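# Place the carton upright on the scale's weighing plate

## Task

Set the carton down on the scale's weighing plate with the same face on top that was on top at the start. At the end the plate alone must support it, so a carton that stays put only because the robot holds it does not count. Release it and pull the tool away afterwards.

## Robot and tools

Robot: a single arm whose tool is a suction cup, not a gripper. The reported end_effector_position is the cup point, the middle of the cup's rim when nothing touches it. The cup points along the cup point's own +z axis. The tool widens from about 4 cm behind the rim, with its body and camera sticking out up to about 9 cm sideways, so keep that part clear of the carton, scale and table.

Frame: the scene frame has its origin on the table top straight below the arm's base. +z is up, and looking along +x, +y is to the left. The base may be tilted against the table. Positions are in metres; orientations are quaternions written w first (qw, qx, qy, qz). The printed cup point position can be off from the true one, more so when reaching far.

A row is 8 plain numbers: x, y, z, qw, qx, qy, qz, suction. The first seven are an absolute pose for the cup point in the scene frame, not an offset. The eighth is the suction command, from -1 to 1: above 0.01 switches suction on, 0.01 or less switches it off, and it stays as last set. To hold an orientation, repeat the desired quaternion in every row instead of copying the reported one, which may have drifted.

execute_actions takes "actions", a list with zero or one entry, and an optional "pictures" boolean (pictures are included by default). An empty list just returns the current state. An entry with "rows" (1 to 15 rows) and "steps" (1 to 15, default 15) runs that many control steps of 1/30 s each, one row per step, repeating the last row if rows run out. An entry with only "steps" (up to 300) is a wait, counted from the previous result, so time spent composing the reply is included. A refused call moves nothing. Any target more than 0.6 m from the last reported position along any of the cup point's axes is refused.

move takes "target" (one 8-number row, an absolute pose as above) and optional "speed" in m/s, 0.002 to 0.5, default 0.25; rotation is capped at twice that in rad/s. The cup point follows a straight-line path lasting 0.5 to 10 s, turning the short way round; a path needing longer stops after 10 s short of the goal. The suction value is applied at the start. The path ignores obstacles, and the real cup point can lag, wander, or overshoot the speed, especially with the arm nearly straight. The result adds a "move:" line: done (at rest near target) or off_target, moving, held, fault, plus which limits acted and the remaining distance. limits=paced means the pose was clipped; limits=held means a check blocked some steps, after which the arm may move much faster than asked.

wait takes "seconds" (0 to 10) and sends nothing new. zoom_image takes "camera" (cam_low or cam_wrist) and "region" [x0, y0, x1, y1] in pixels of that camera's latest full image, origin top-left, at most 504 by 504. Answering without any tool call also ends things, so always keep calling tools until done.

Motion limits: each step the commanded pose is clipped to within 70 mm and 16 degrees of the measured pose, and damped inverse kinematics favours position over orientation. After an action ends, the arm continues only to the last clipped pose, so read the resulting pose and send the rest. A "Hand target" line shows where the controller is currently driving. "pose unreachable" or HELD marks steps the clearance check changed or blocked (a mounting block or post counts as arm). Joint ranges and speed caps are as listed: waist, shoulder 2.62 rad/s, elbow 3.14, wrist joints 3.93.

Picking up: turn suction on and press the 36 mm rim flat onto a smooth, flat face of the carton so it seals all round; avoid edges, seams and holes. suction_measured near 0 means no seal; 0.83 or more is airtight; lower values mean leaks. part_present goes to 1 at 0.50 and back to 0 below 0.45. Under vacuum the cup shortens, so the carton sits up to about 12 mm nearer the tool. Vacuum alone can lift a resting object. If the cup seals onto the table it pins the tool; switch suction off.

Placing: keep the carton's original top face up, lower it until it rests on the plate, switch suction off, then lift at least 15 mm and move clear. Check the cameras that it sits fully on the plate and not leaning on the scale body or robot.

Avoid: knocking anything off the table (fails the task), drops, slips, slams and hard pushes. The arm is stiff, so aiming even slightly past a firm contact can trigger a stop: contact torque at a joint's load limit (152 N m for waist, shoulder, elbow; 38 N m for the three wrist joints) or an outside force of 150 N halts the arm for 10 seconds and drops the rest of the call. Faster moves hit harder. Holding loads heats motors; heed any MOTOR HOT warning before an OVER-TEMPERATURE FAULT brakes the arm. Occasionally something briefly nudges loose objects, so recheck before finishing.

Each tool is called after "Request:" as name(argument=value, ...), one argument or row to a line, values as JSON.

## Session

Request:
execute_actions(
  actions=[],
)

Scene clock: 0.00 s of 6600.00 s.
end_effector_position=(+0.5026, -0.0072, +0.3806) suction_measured=0.00 part_present=0 end_effector_quat_wxyz=(-0.006, +0.006, +1.000, +0.007)
Joint positions: [ 0.263  0.128  0.192 -0.002 -1.633 -0.266]
Joint velocities: [ 0.     0.002  0.    -0.     0.001  0.   ]
Hand target: +0.503, -0.007, +0.381; -0.006, +0.006, +1.000, +0.007

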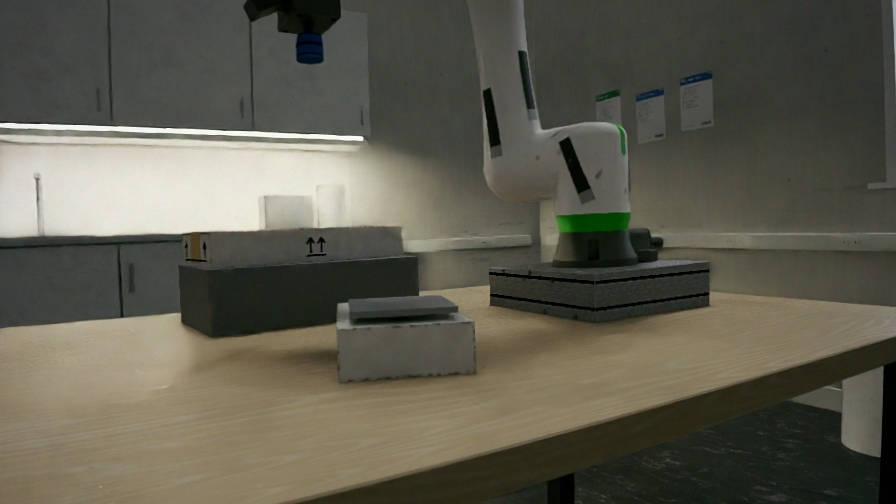

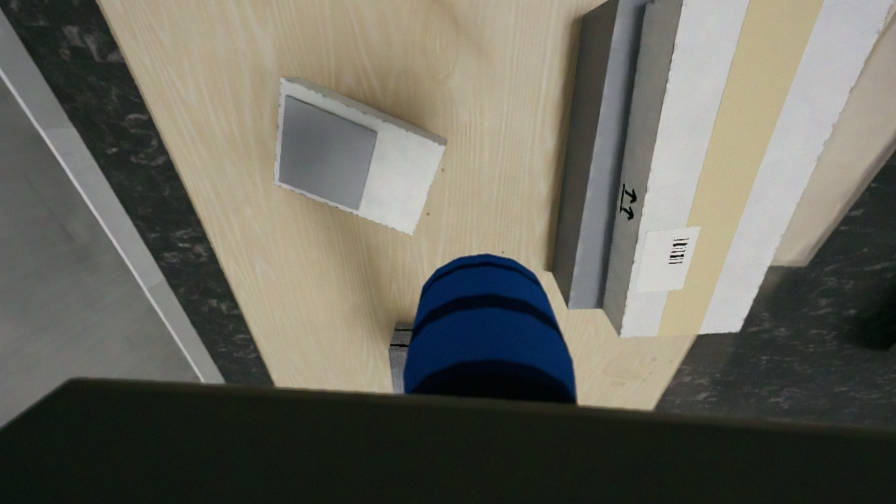

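Request:
move(
  target=[0.5,-0.16,0.3,0,0,1,0,0],
)

Request:
move(
  target=[0.62,-0.16,0.3,0,0,1,0,0],
)

Scene clock: 2.53 s of 6600.00 s.
end_effector_position=(+0.5002, -0.1597, +0.3000) suction_measured=0.00 part_present=0 end_effector_quat_wxyz=(+0.000, +0.000, +1.000, -0.000)
Joint positions: [-0.04   0.179  0.063  0.011 -1.441  0.046]
Joint velocities: [-0.     0.001  0.004 -0.001 -0.001  0.   ]
Hand target: +0.500, -0.160, +0.300; +0.000, +0.000, +1.000, -0.000
Off the commanded pose: 0.000 m, 0 deg.
move: done

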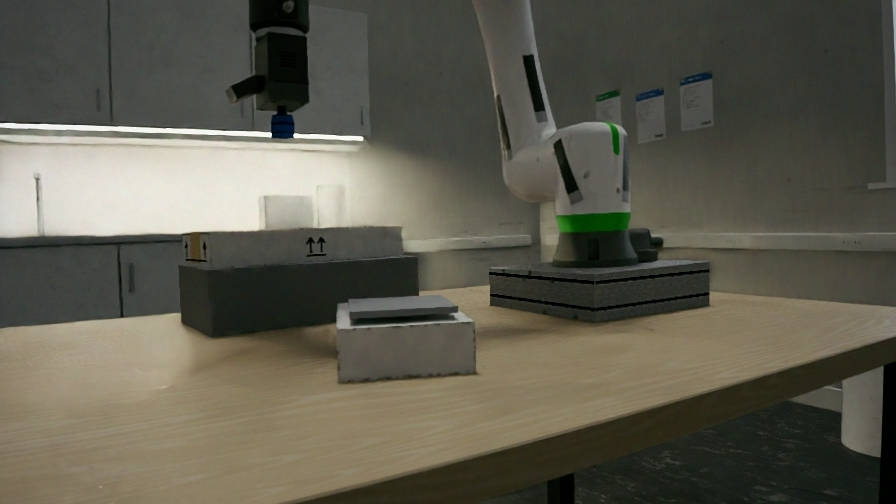

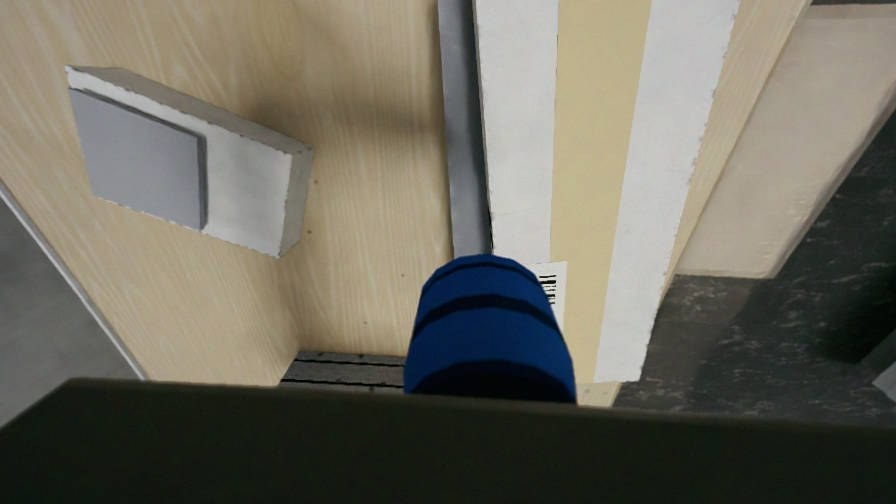

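Scene clock: 3.47 s of 6600.00 s.
end_effector_position=(+0.6200, -0.1600, +0.3004) suction_measured=0.00 part_present=0 end_effector_quat_wxyz=(+0.000, -0.000, +1.000, +0.000)
Joint positions: [-0.031  0.48   0.46   0.01  -1.539  0.039]
Joint velocities: [-0.  0. -0. -0.  0.  0.]
Hand target: +0.620, -0.160, +0.300; -0.000, -0.000, +1.000, +0.000
Off the commanded pose: 0.000 m, 0 deg.
move: done

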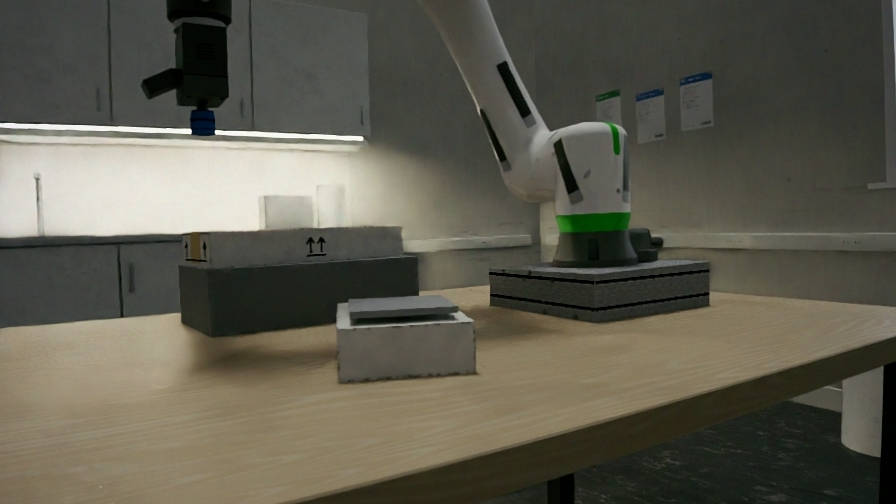

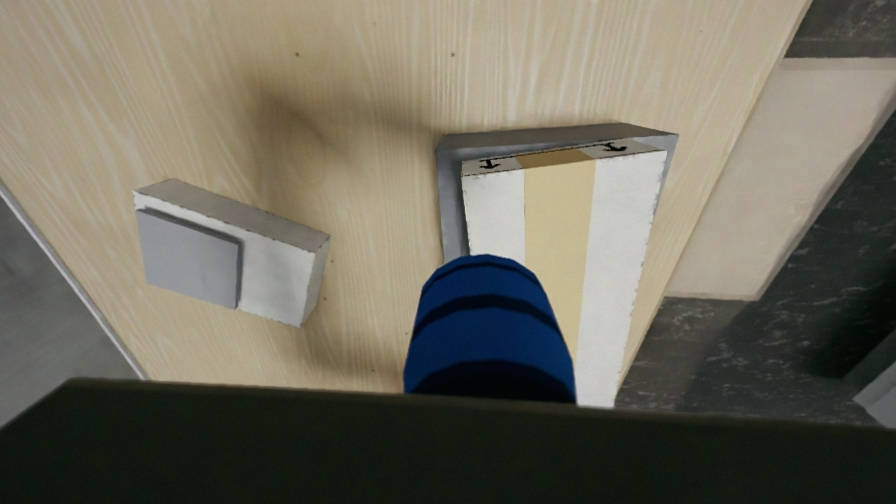

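Request:
move(
  target=[0.45,-0.228,0.19,0,0,1,0,0],
)

Scene clock: 5.97 s of 6600.00 s.
end_effector_position=(+0.4503, -0.2279, +0.1896) suction_measured=0.00 part_present=0 end_effector_quat_wxyz=(+0.000, +0.000, +1.000, -0.000)
Joint positions: [-0.192  0.198 -0.18   0.009 -1.179  0.196]
Joint velocities: [-0.001 -0.     0.     0.     0.     0.   ]
Hand target: +0.450, -0.228, +0.190; +0.000, +0.000, +1.000, -0.000
Off the commanded pose: 0.001 m, 0 deg.
move: done

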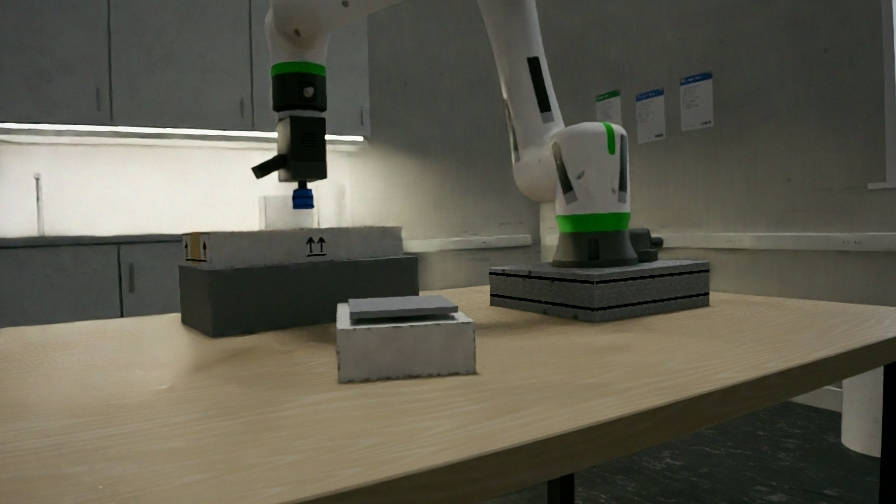

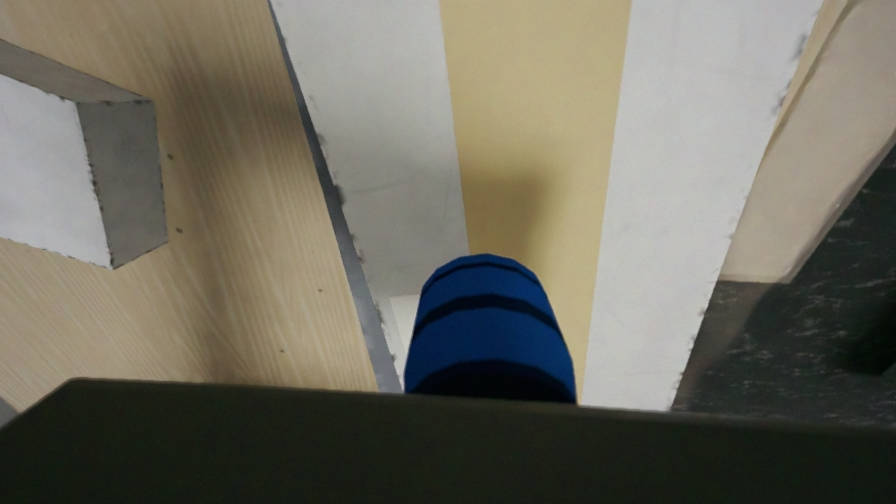

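Request:
move(
  target=[0.445,-0.247,0.165,0,0,1,0,0],
  speed=0.08,
)

Request:
move(
  target=[0.445,-0.247,0.152,0,0,1,0,1],
  speed=0.02,
)

Scene clock: 8.70 s of 6600.00 s.
end_effector_position=(+0.4450, -0.2470, +0.1650) suction_measured=0.00 part_present=0 end_effector_quat_wxyz=(-0.000, +0.000, +1.000, -0.000)
Joint positions: [-0.234  0.233 -0.199  0.009 -1.125  0.238]
Joint velocities: [ 0.     0.001 -0.     0.     0.001  0.   ]
Hand target: +0.445, -0.247, +0.165; +0.000, +0.000, +1.000, -0.000
Off the commanded pose: 0.000 m, 0 deg.
move: done

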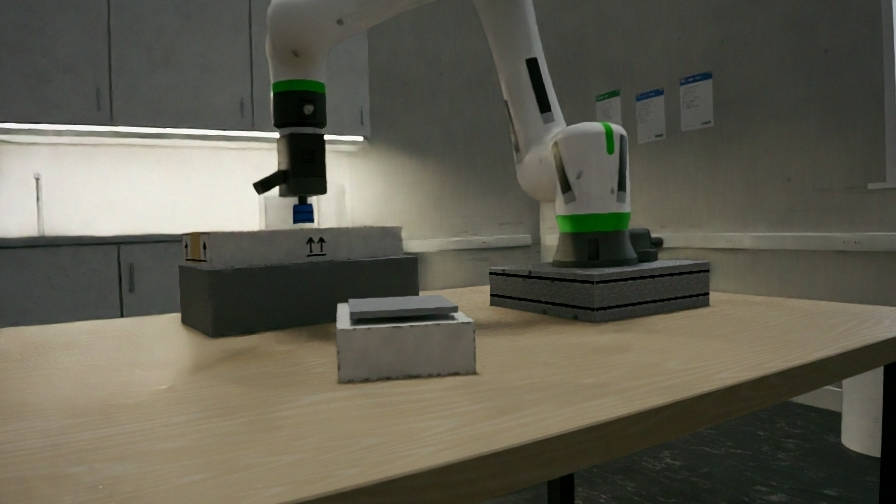

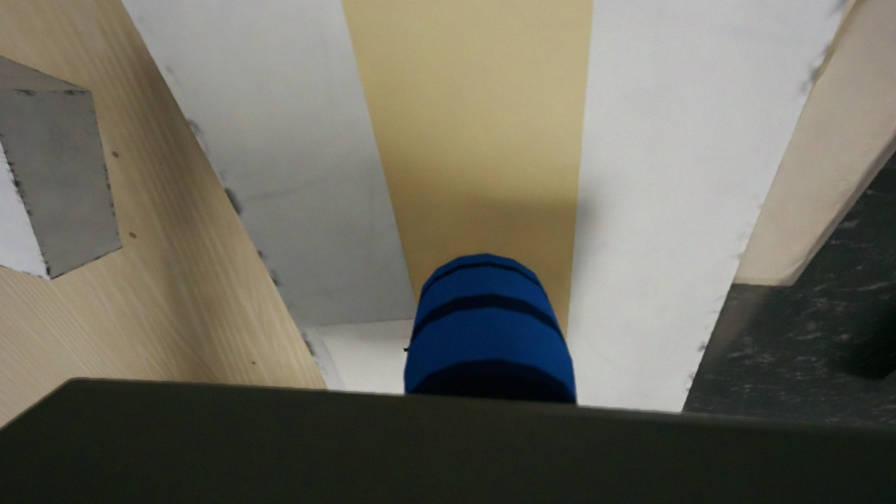

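Scene clock: 9.57 s of 6600.00 s.
end_effector_position=(+0.4450, -0.2470, +0.1520) suction_measured=0.93 part_present=1 end_effector_quat_wxyz=(-0.000, +0.000, +1.000, +0.000)
Joint positions: [-0.234  0.247 -0.214  0.008 -1.095  0.238]
Joint velocities: [-0.    -0.001 -0.001  0.     0.002  0.   ]
Hand target: +0.445, -0.247, +0.152; -0.000, +0.000, +1.000, -0.000
Off the commanded pose: 0.000 m, 0 deg.
move: done

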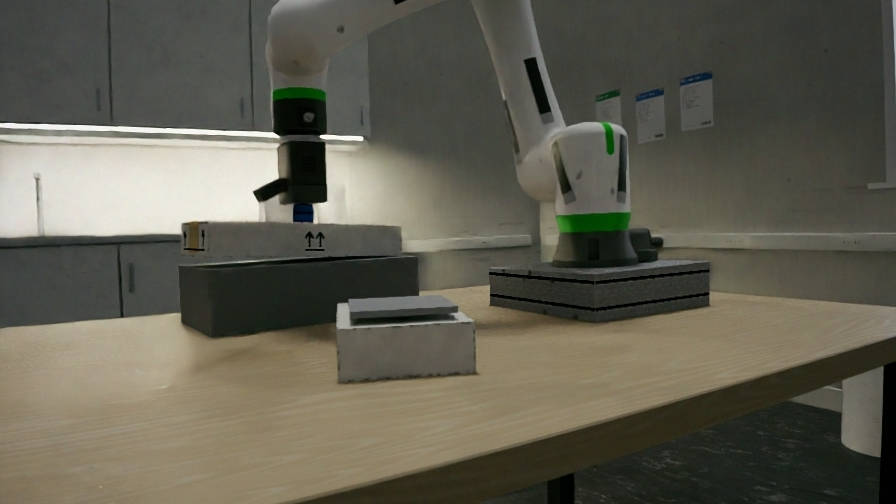

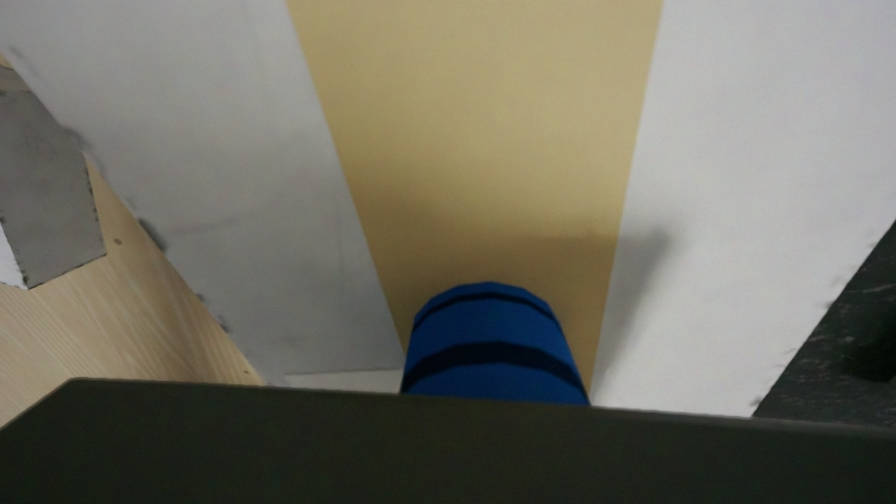

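Request:
move(
  target=[0.445,-0.247,0.145,0,0,1,0,1],
  speed=0.02,
)

Request:
move(
  target=[0.445,-0.247,0.17,0,0,1,0,0],
  speed=0.03,
)

Request:
move(
  target=[0.385,-0.255,0.165,0,0,1,0,0],
  speed=0.1,
)

Request:
move(
  target=[0.385,-0.255,0.152,0,0,1,0,1],
  speed=0.02,
)

Request:
move(
  target=[0.385,-0.255,0.175,0,0,1,0,1],
  speed=0.02,
)

Scene clock: 13.23 s of 6600.00 s.
end_effector_position=(+0.4450, -0.2470, +0.1450) suction_measured=0.94 part_present=1 end_effector_quat_wxyz=(-0.000, +0.000, +1.000, -0.000)
Joint positions: [-0.234  0.255 -0.222  0.009 -1.079  0.238]
Joint velocities: [ 0.    -0.001  0.001 -0.     0.     0.   ]
Hand target: +0.445, -0.247, +0.145; -0.000, +0.000, +1.000, -0.000
Off the commanded pose: 0.000 m, 0 deg.
move: done

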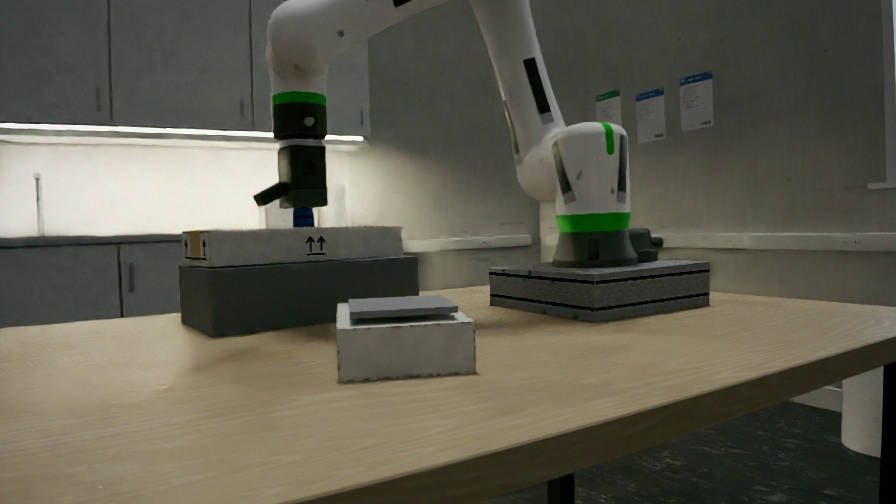

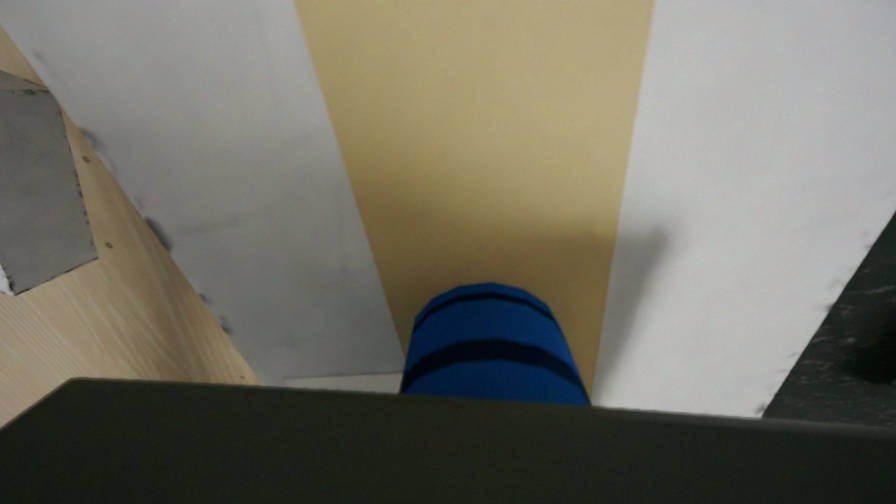

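Scene clock: 14.30 s of 6600.00 s.
end_effector_position=(+0.4450, -0.2470, +0.1700) suction_measured=0.00 part_present=0 end_effector_quat_wxyz=(+0.000, -0.000, +1.000, +0.000)
Joint positions: [-0.234  0.227 -0.193  0.008 -1.137  0.239]
Joint velocities: [-0.     0.001  0.     0.    -0.002  0.   ]
Hand target: +0.445, -0.247, +0.170; +0.000, -0.000, +1.000, +0.000
Off the commanded pose: 0.000 m, 0 deg.
move: done

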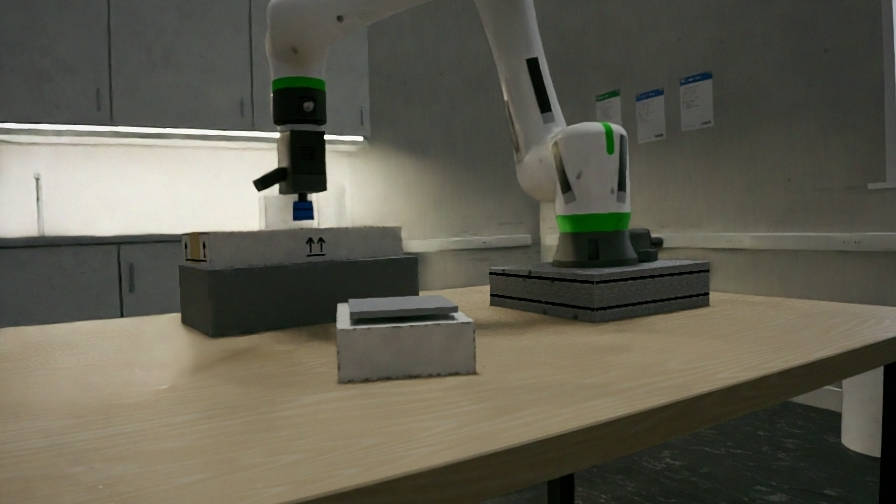

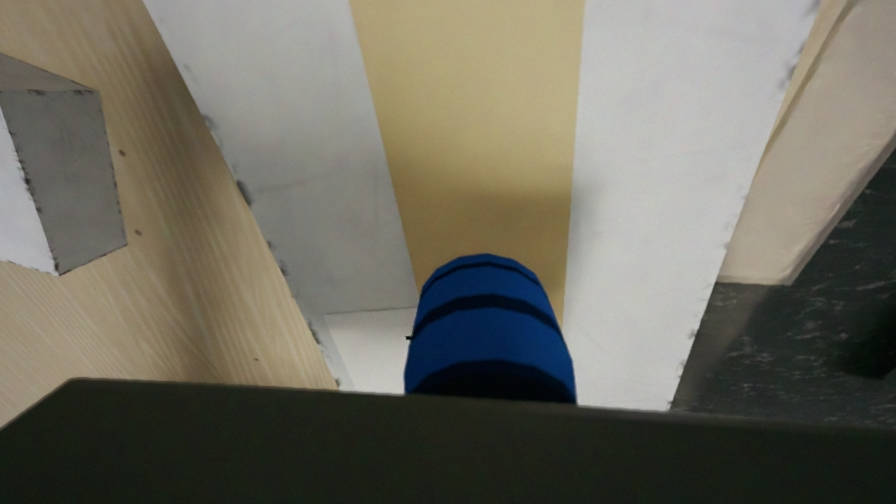

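Scene clock: 15.20 s of 6600.00 s.
end_effector_position=(+0.3851, -0.2550, +0.1648) suction_measured=0.00 part_present=0 end_effector_quat_wxyz=(+0.000, +0.000, +1.000, -0.000)
Joint positions: [-0.285  0.121 -0.333  0.008 -1.102  0.29 ]
Joint velocities: [-0.  0.  0.  0. -0.  0.]
Hand target: +0.385, -0.255, +0.165; +0.000, +0.000, +1.000, -0.000
Off the commanded pose: 0.000 m, 0 deg.
move: done

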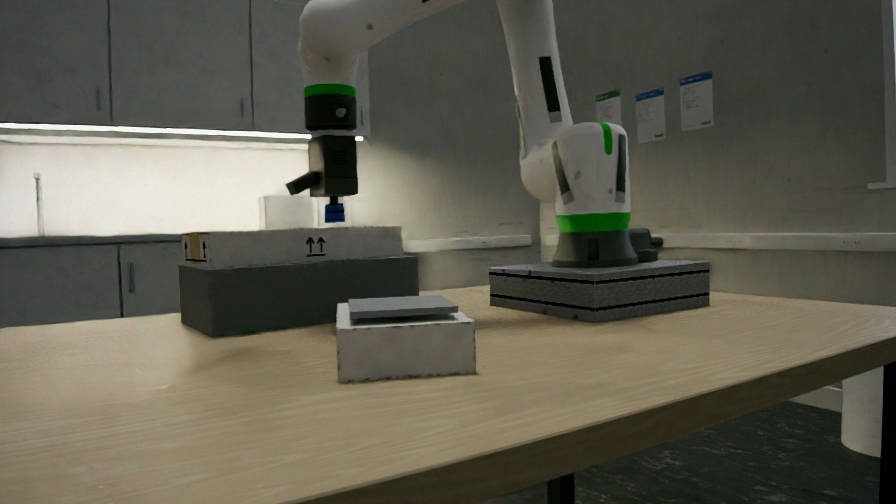

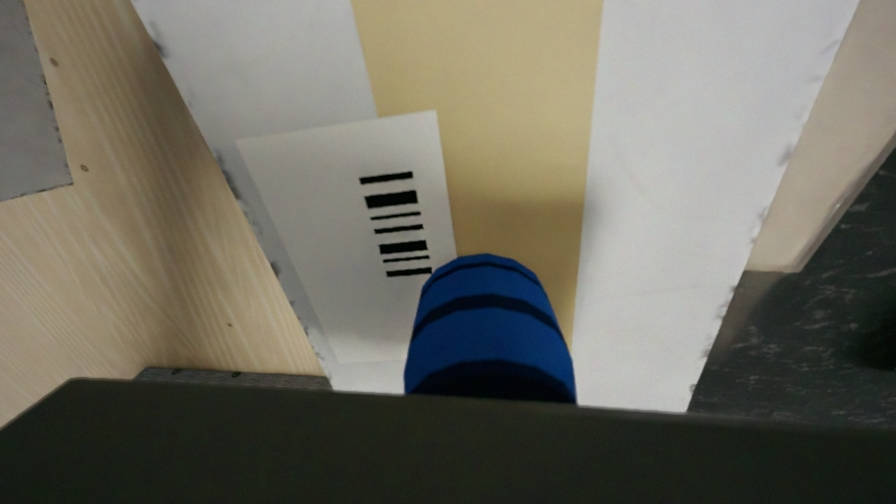

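Scene clock: 16.07 s of 6600.00 s.
end_effector_position=(+0.3850, -0.2550, +0.1519) suction_measured=0.91 part_present=1 end_effector_quat_wxyz=(-0.000, +0.000, +1.000, +0.000)
Joint positions: [-0.285  0.137 -0.349  0.008 -1.071  0.29 ]
Joint velocities: [ 0.     0.002  0.001  0.    -0.001 -0.   ]
Hand target: +0.385, -0.255, +0.152; -0.000, +0.000, +1.000, -0.000
Off the commanded pose: 0.000 m, 0 deg.
move: done

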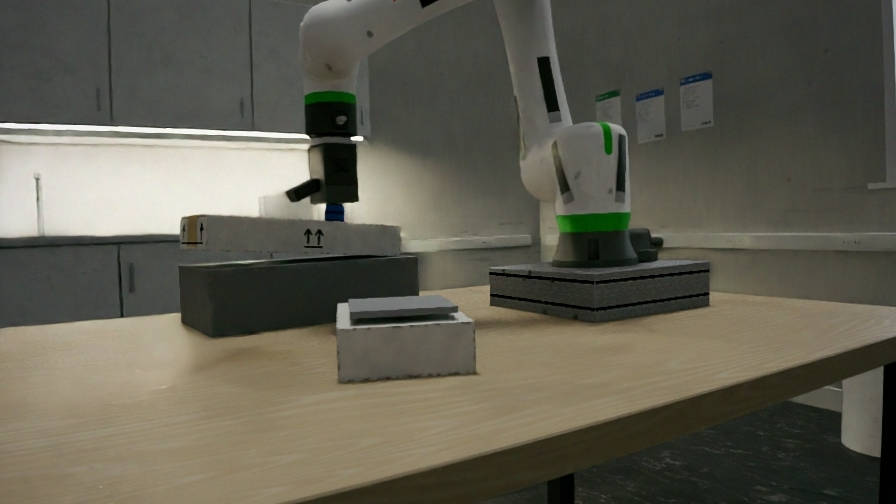

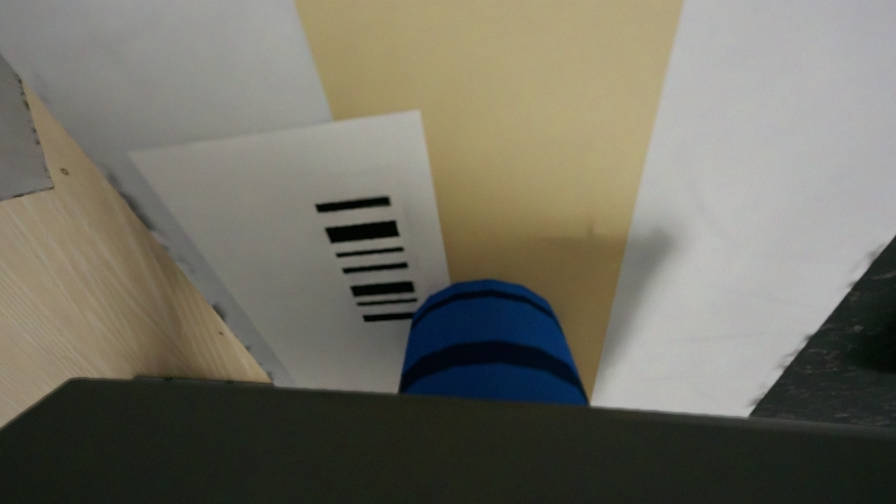

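Scene clock: 17.43 s of 6600.00 s.
end_effector_position=(+0.3850, -0.2550, +0.1750) suction_measured=0.94 part_present=1 end_effector_quat_wxyz=(+0.000, -0.000, +1.000, +0.000)
Joint positions: [-0.285  0.11  -0.32   0.008 -1.127  0.29 ]
Joint velocities: [ 0.    -0.    -0.001 -0.     0.001  0.   ]
Hand target: +0.385, -0.255, +0.175; +0.000, -0.000, +1.000, +0.000
Off the commanded pose: 0.000 m, 0 deg.
move: done

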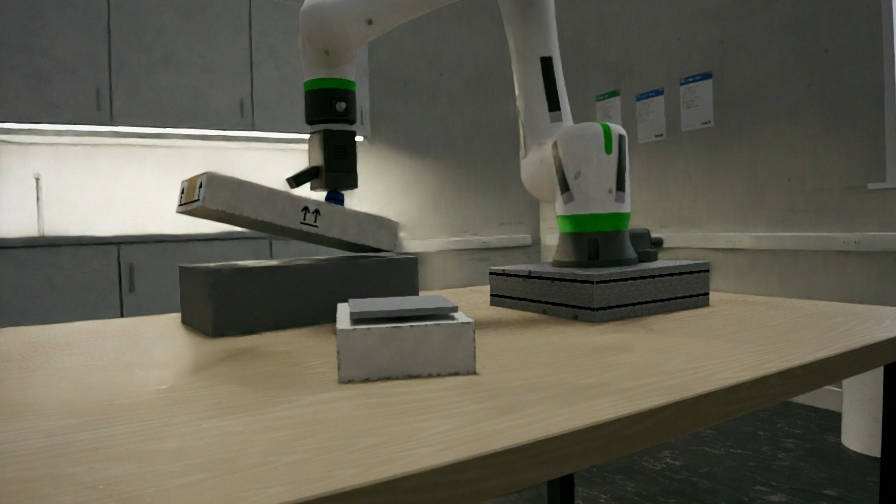

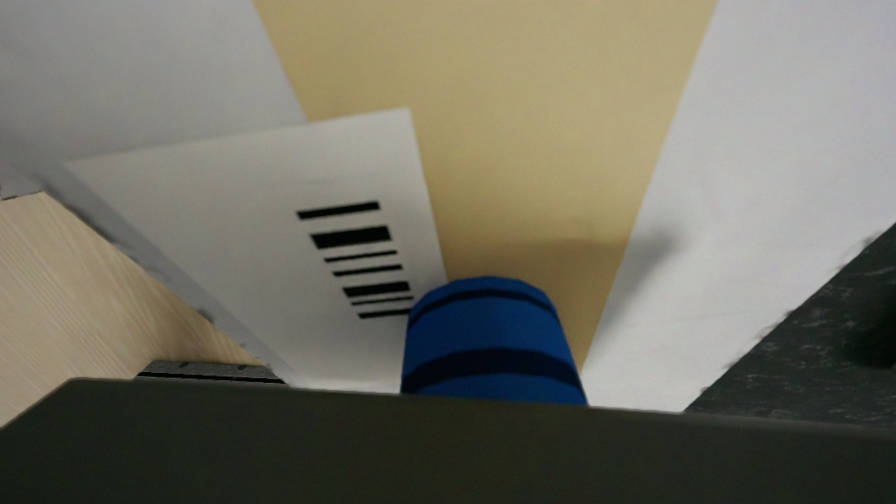

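Request:
move(
  target=[0.385,-0.255,0.144,0,0,1,0,1],
  speed=0.02,
)

Request:
move(
  target=[0.385,-0.255,0.17,0,0,1,0,0],
  speed=0.03,
)

Request:
move(
  target=[0.345,-0.261,0.165,0,0,1,0,0],
  speed=0.1,
)

Request:
move(
  target=[0.345,-0.261,0.152,0,0,1,0,1],
  speed=0.02,
)

Request:
move(
  target=[0.345,-0.261,0.17,0,0,1,0,1],
  speed=0.02,
)

Scene clock: 22.37 s of 6600.00 s.
end_effector_position=(+0.3850, -0.2551, +0.1440) suction_measured=0.94 part_present=1 end_effector_quat_wxyz=(-0.000, +0.000, +1.000, -0.000)
Joint positions: [-0.286  0.147 -0.358  0.008 -1.051  0.29 ]
Joint velocities: [ 0.    -0.001  0.002  0.    -0.001  0.   ]
Hand target: +0.385, -0.255, +0.144; -0.000, +0.000, +1.000, -0.000
Off the commanded pose: 0.000 m, 0 deg.
move: done

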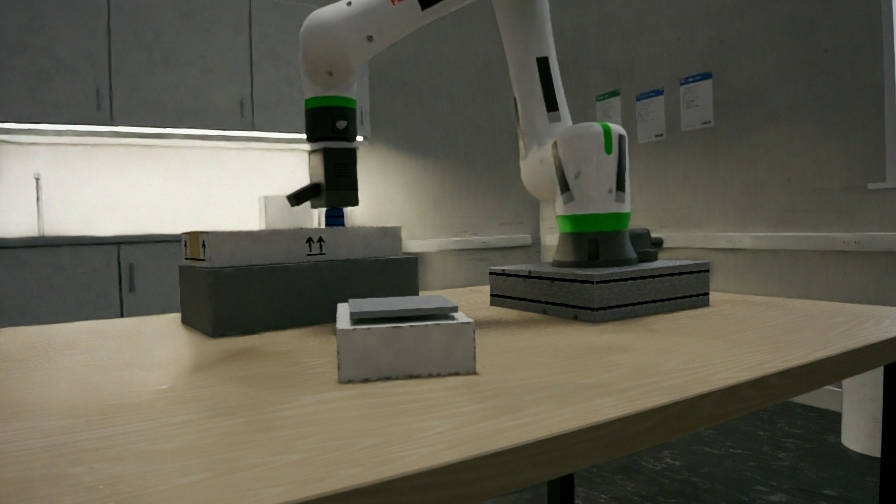

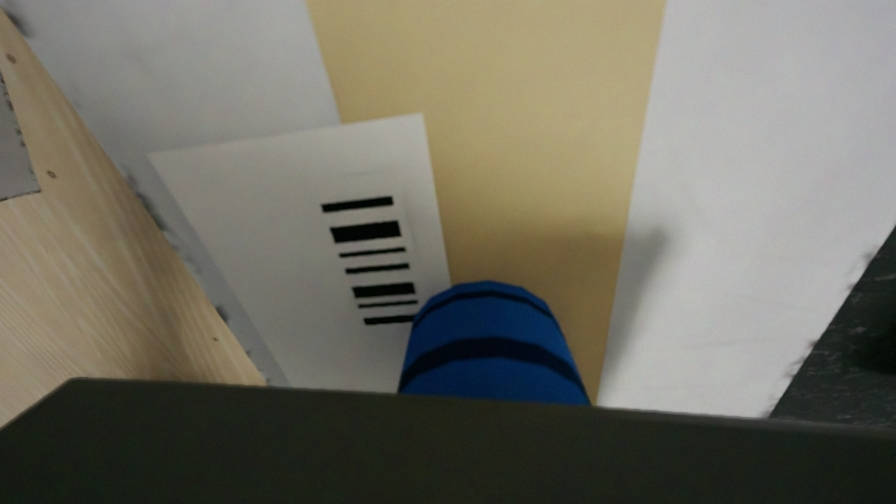

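Scene clock: 23.47 s of 6600.00 s.
end_effector_position=(+0.3850, -0.2550, +0.1700) suction_measured=0.00 part_present=0 end_effector_quat_wxyz=(+0.000, -0.000, +1.000, +0.000)
Joint positions: [-0.285  0.115 -0.326  0.008 -1.115  0.29 ]
Joint velocities: [-0.    -0.002  0.001 -0.     0.001  0.   ]
Hand target: +0.385, -0.255, +0.170; +0.000, -0.000, +1.000, +0.000
Off the commanded pose: 0.000 m, 0 deg.
move: done

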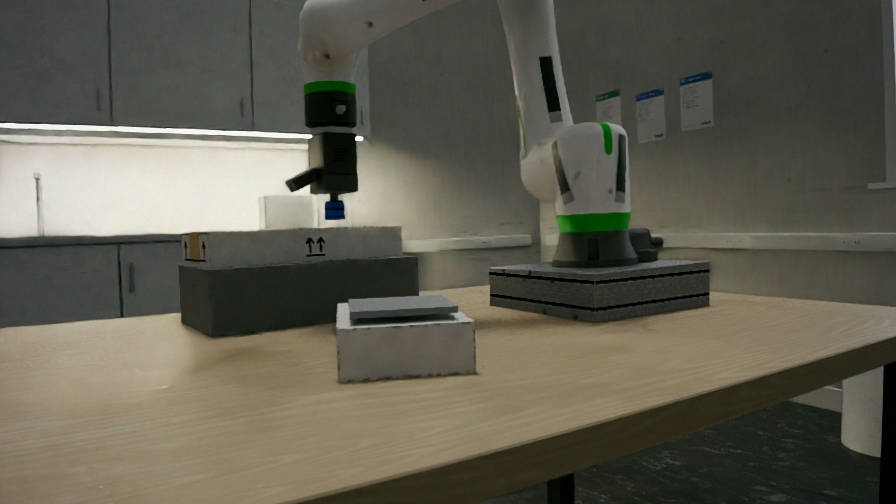

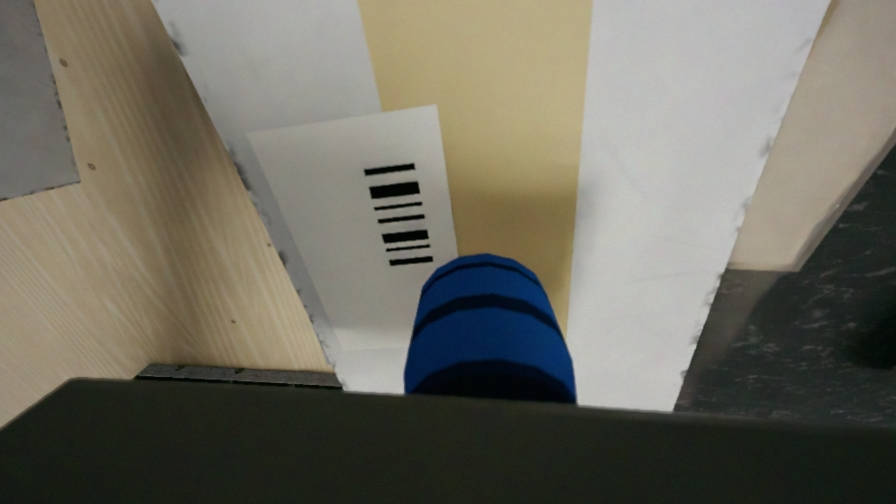

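Scene clock: 24.20 s of 6600.00 s.
end_effector_position=(+0.3451, -0.2610, +0.1649) suction_measured=0.00 part_present=0 end_effector_quat_wxyz=(+0.000, +0.000, +1.000, -0.000)
Joint positions: [-0.328  0.05  -0.411  0.007 -1.095  0.333]
Joint velocities: [-0.    -0.001 -0.001  0.     0.     0.   ]
Hand target: +0.345, -0.261, +0.165; +0.000, +0.000, +1.000, -0.000
Off the commanded pose: 0.000 m, 0 deg.
move: done

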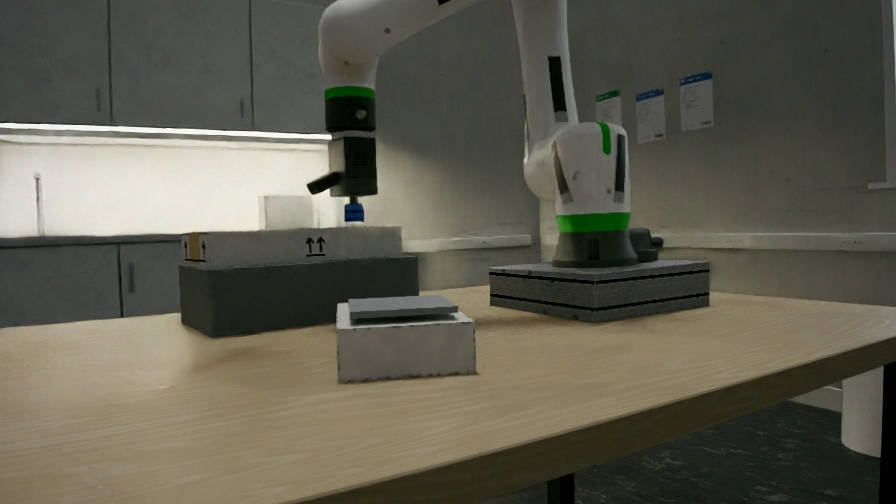

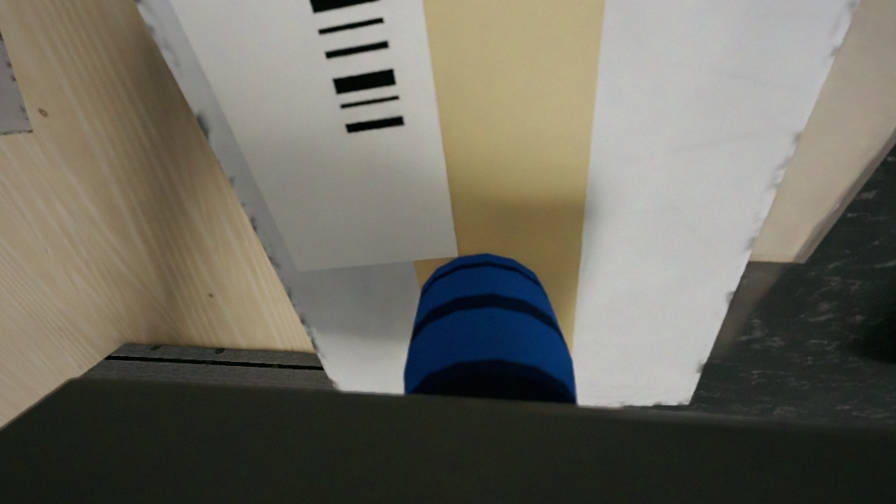

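Scene clock: 25.07 s of 6600.00 s.
end_effector_position=(+0.3450, -0.2610, +0.1519) suction_measured=0.91 part_present=1 end_effector_quat_wxyz=(-0.000, +0.000, +1.000, +0.000)
Joint positions: [-0.328  0.066 -0.428  0.007 -1.062  0.333]
Joint velocities: [-0.    -0.002  0.002  0.    -0.001 -0.   ]
Hand target: +0.345, -0.261, +0.152; -0.000, +0.000, +1.000, -0.000
Off the commanded pose: 0.000 m, 0 deg.
move: done

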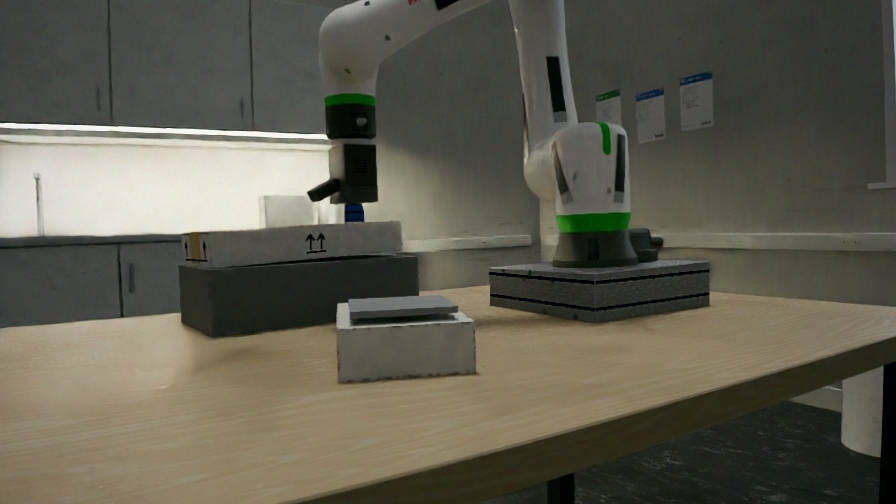

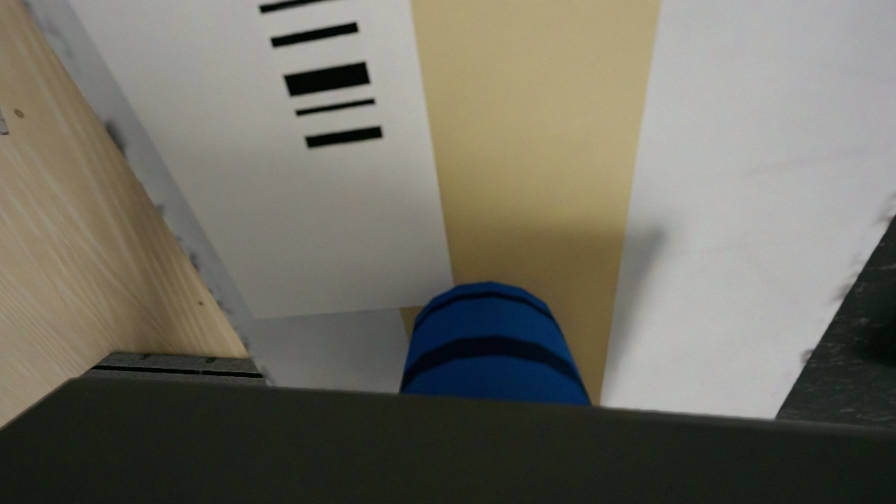

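Scene clock: 26.20 s of 6600.00 s.
end_effector_position=(+0.3450, -0.2610, +0.1700) suction_measured=0.94 part_present=1 end_effector_quat_wxyz=(+0.000, -0.000, +1.000, +0.000)
Joint positions: [-0.328  0.044 -0.405  0.007 -1.108  0.333]
Joint velocities: [-0.     0.001 -0.002 -0.     0.    -0.   ]
Hand target: +0.345, -0.261, +0.170; +0.000, -0.000, +1.000, +0.000
Off the commanded pose: 0.000 m, 0 deg.
move: done

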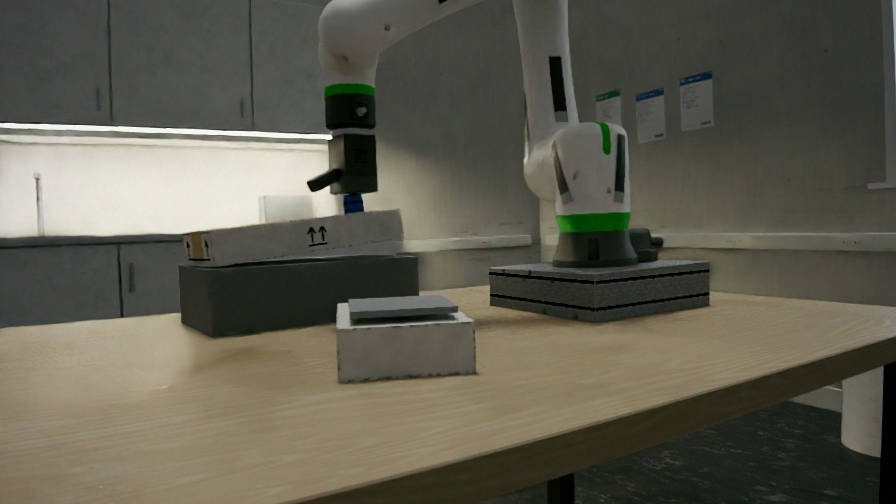

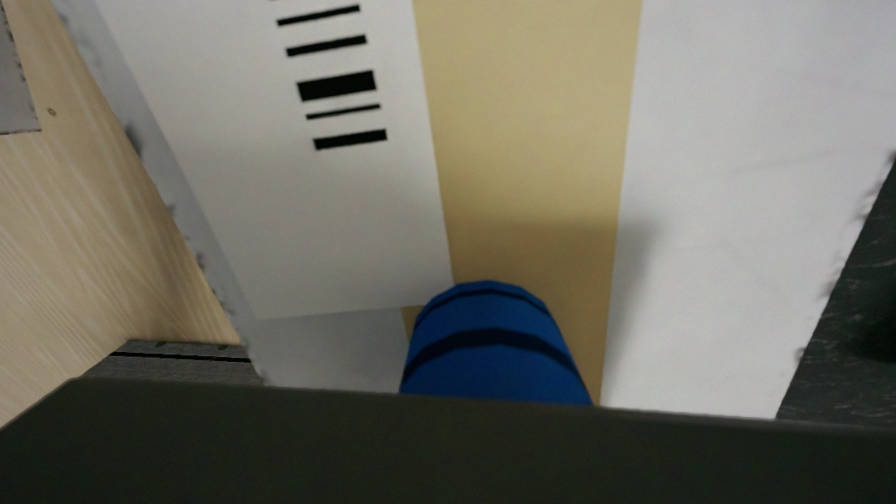

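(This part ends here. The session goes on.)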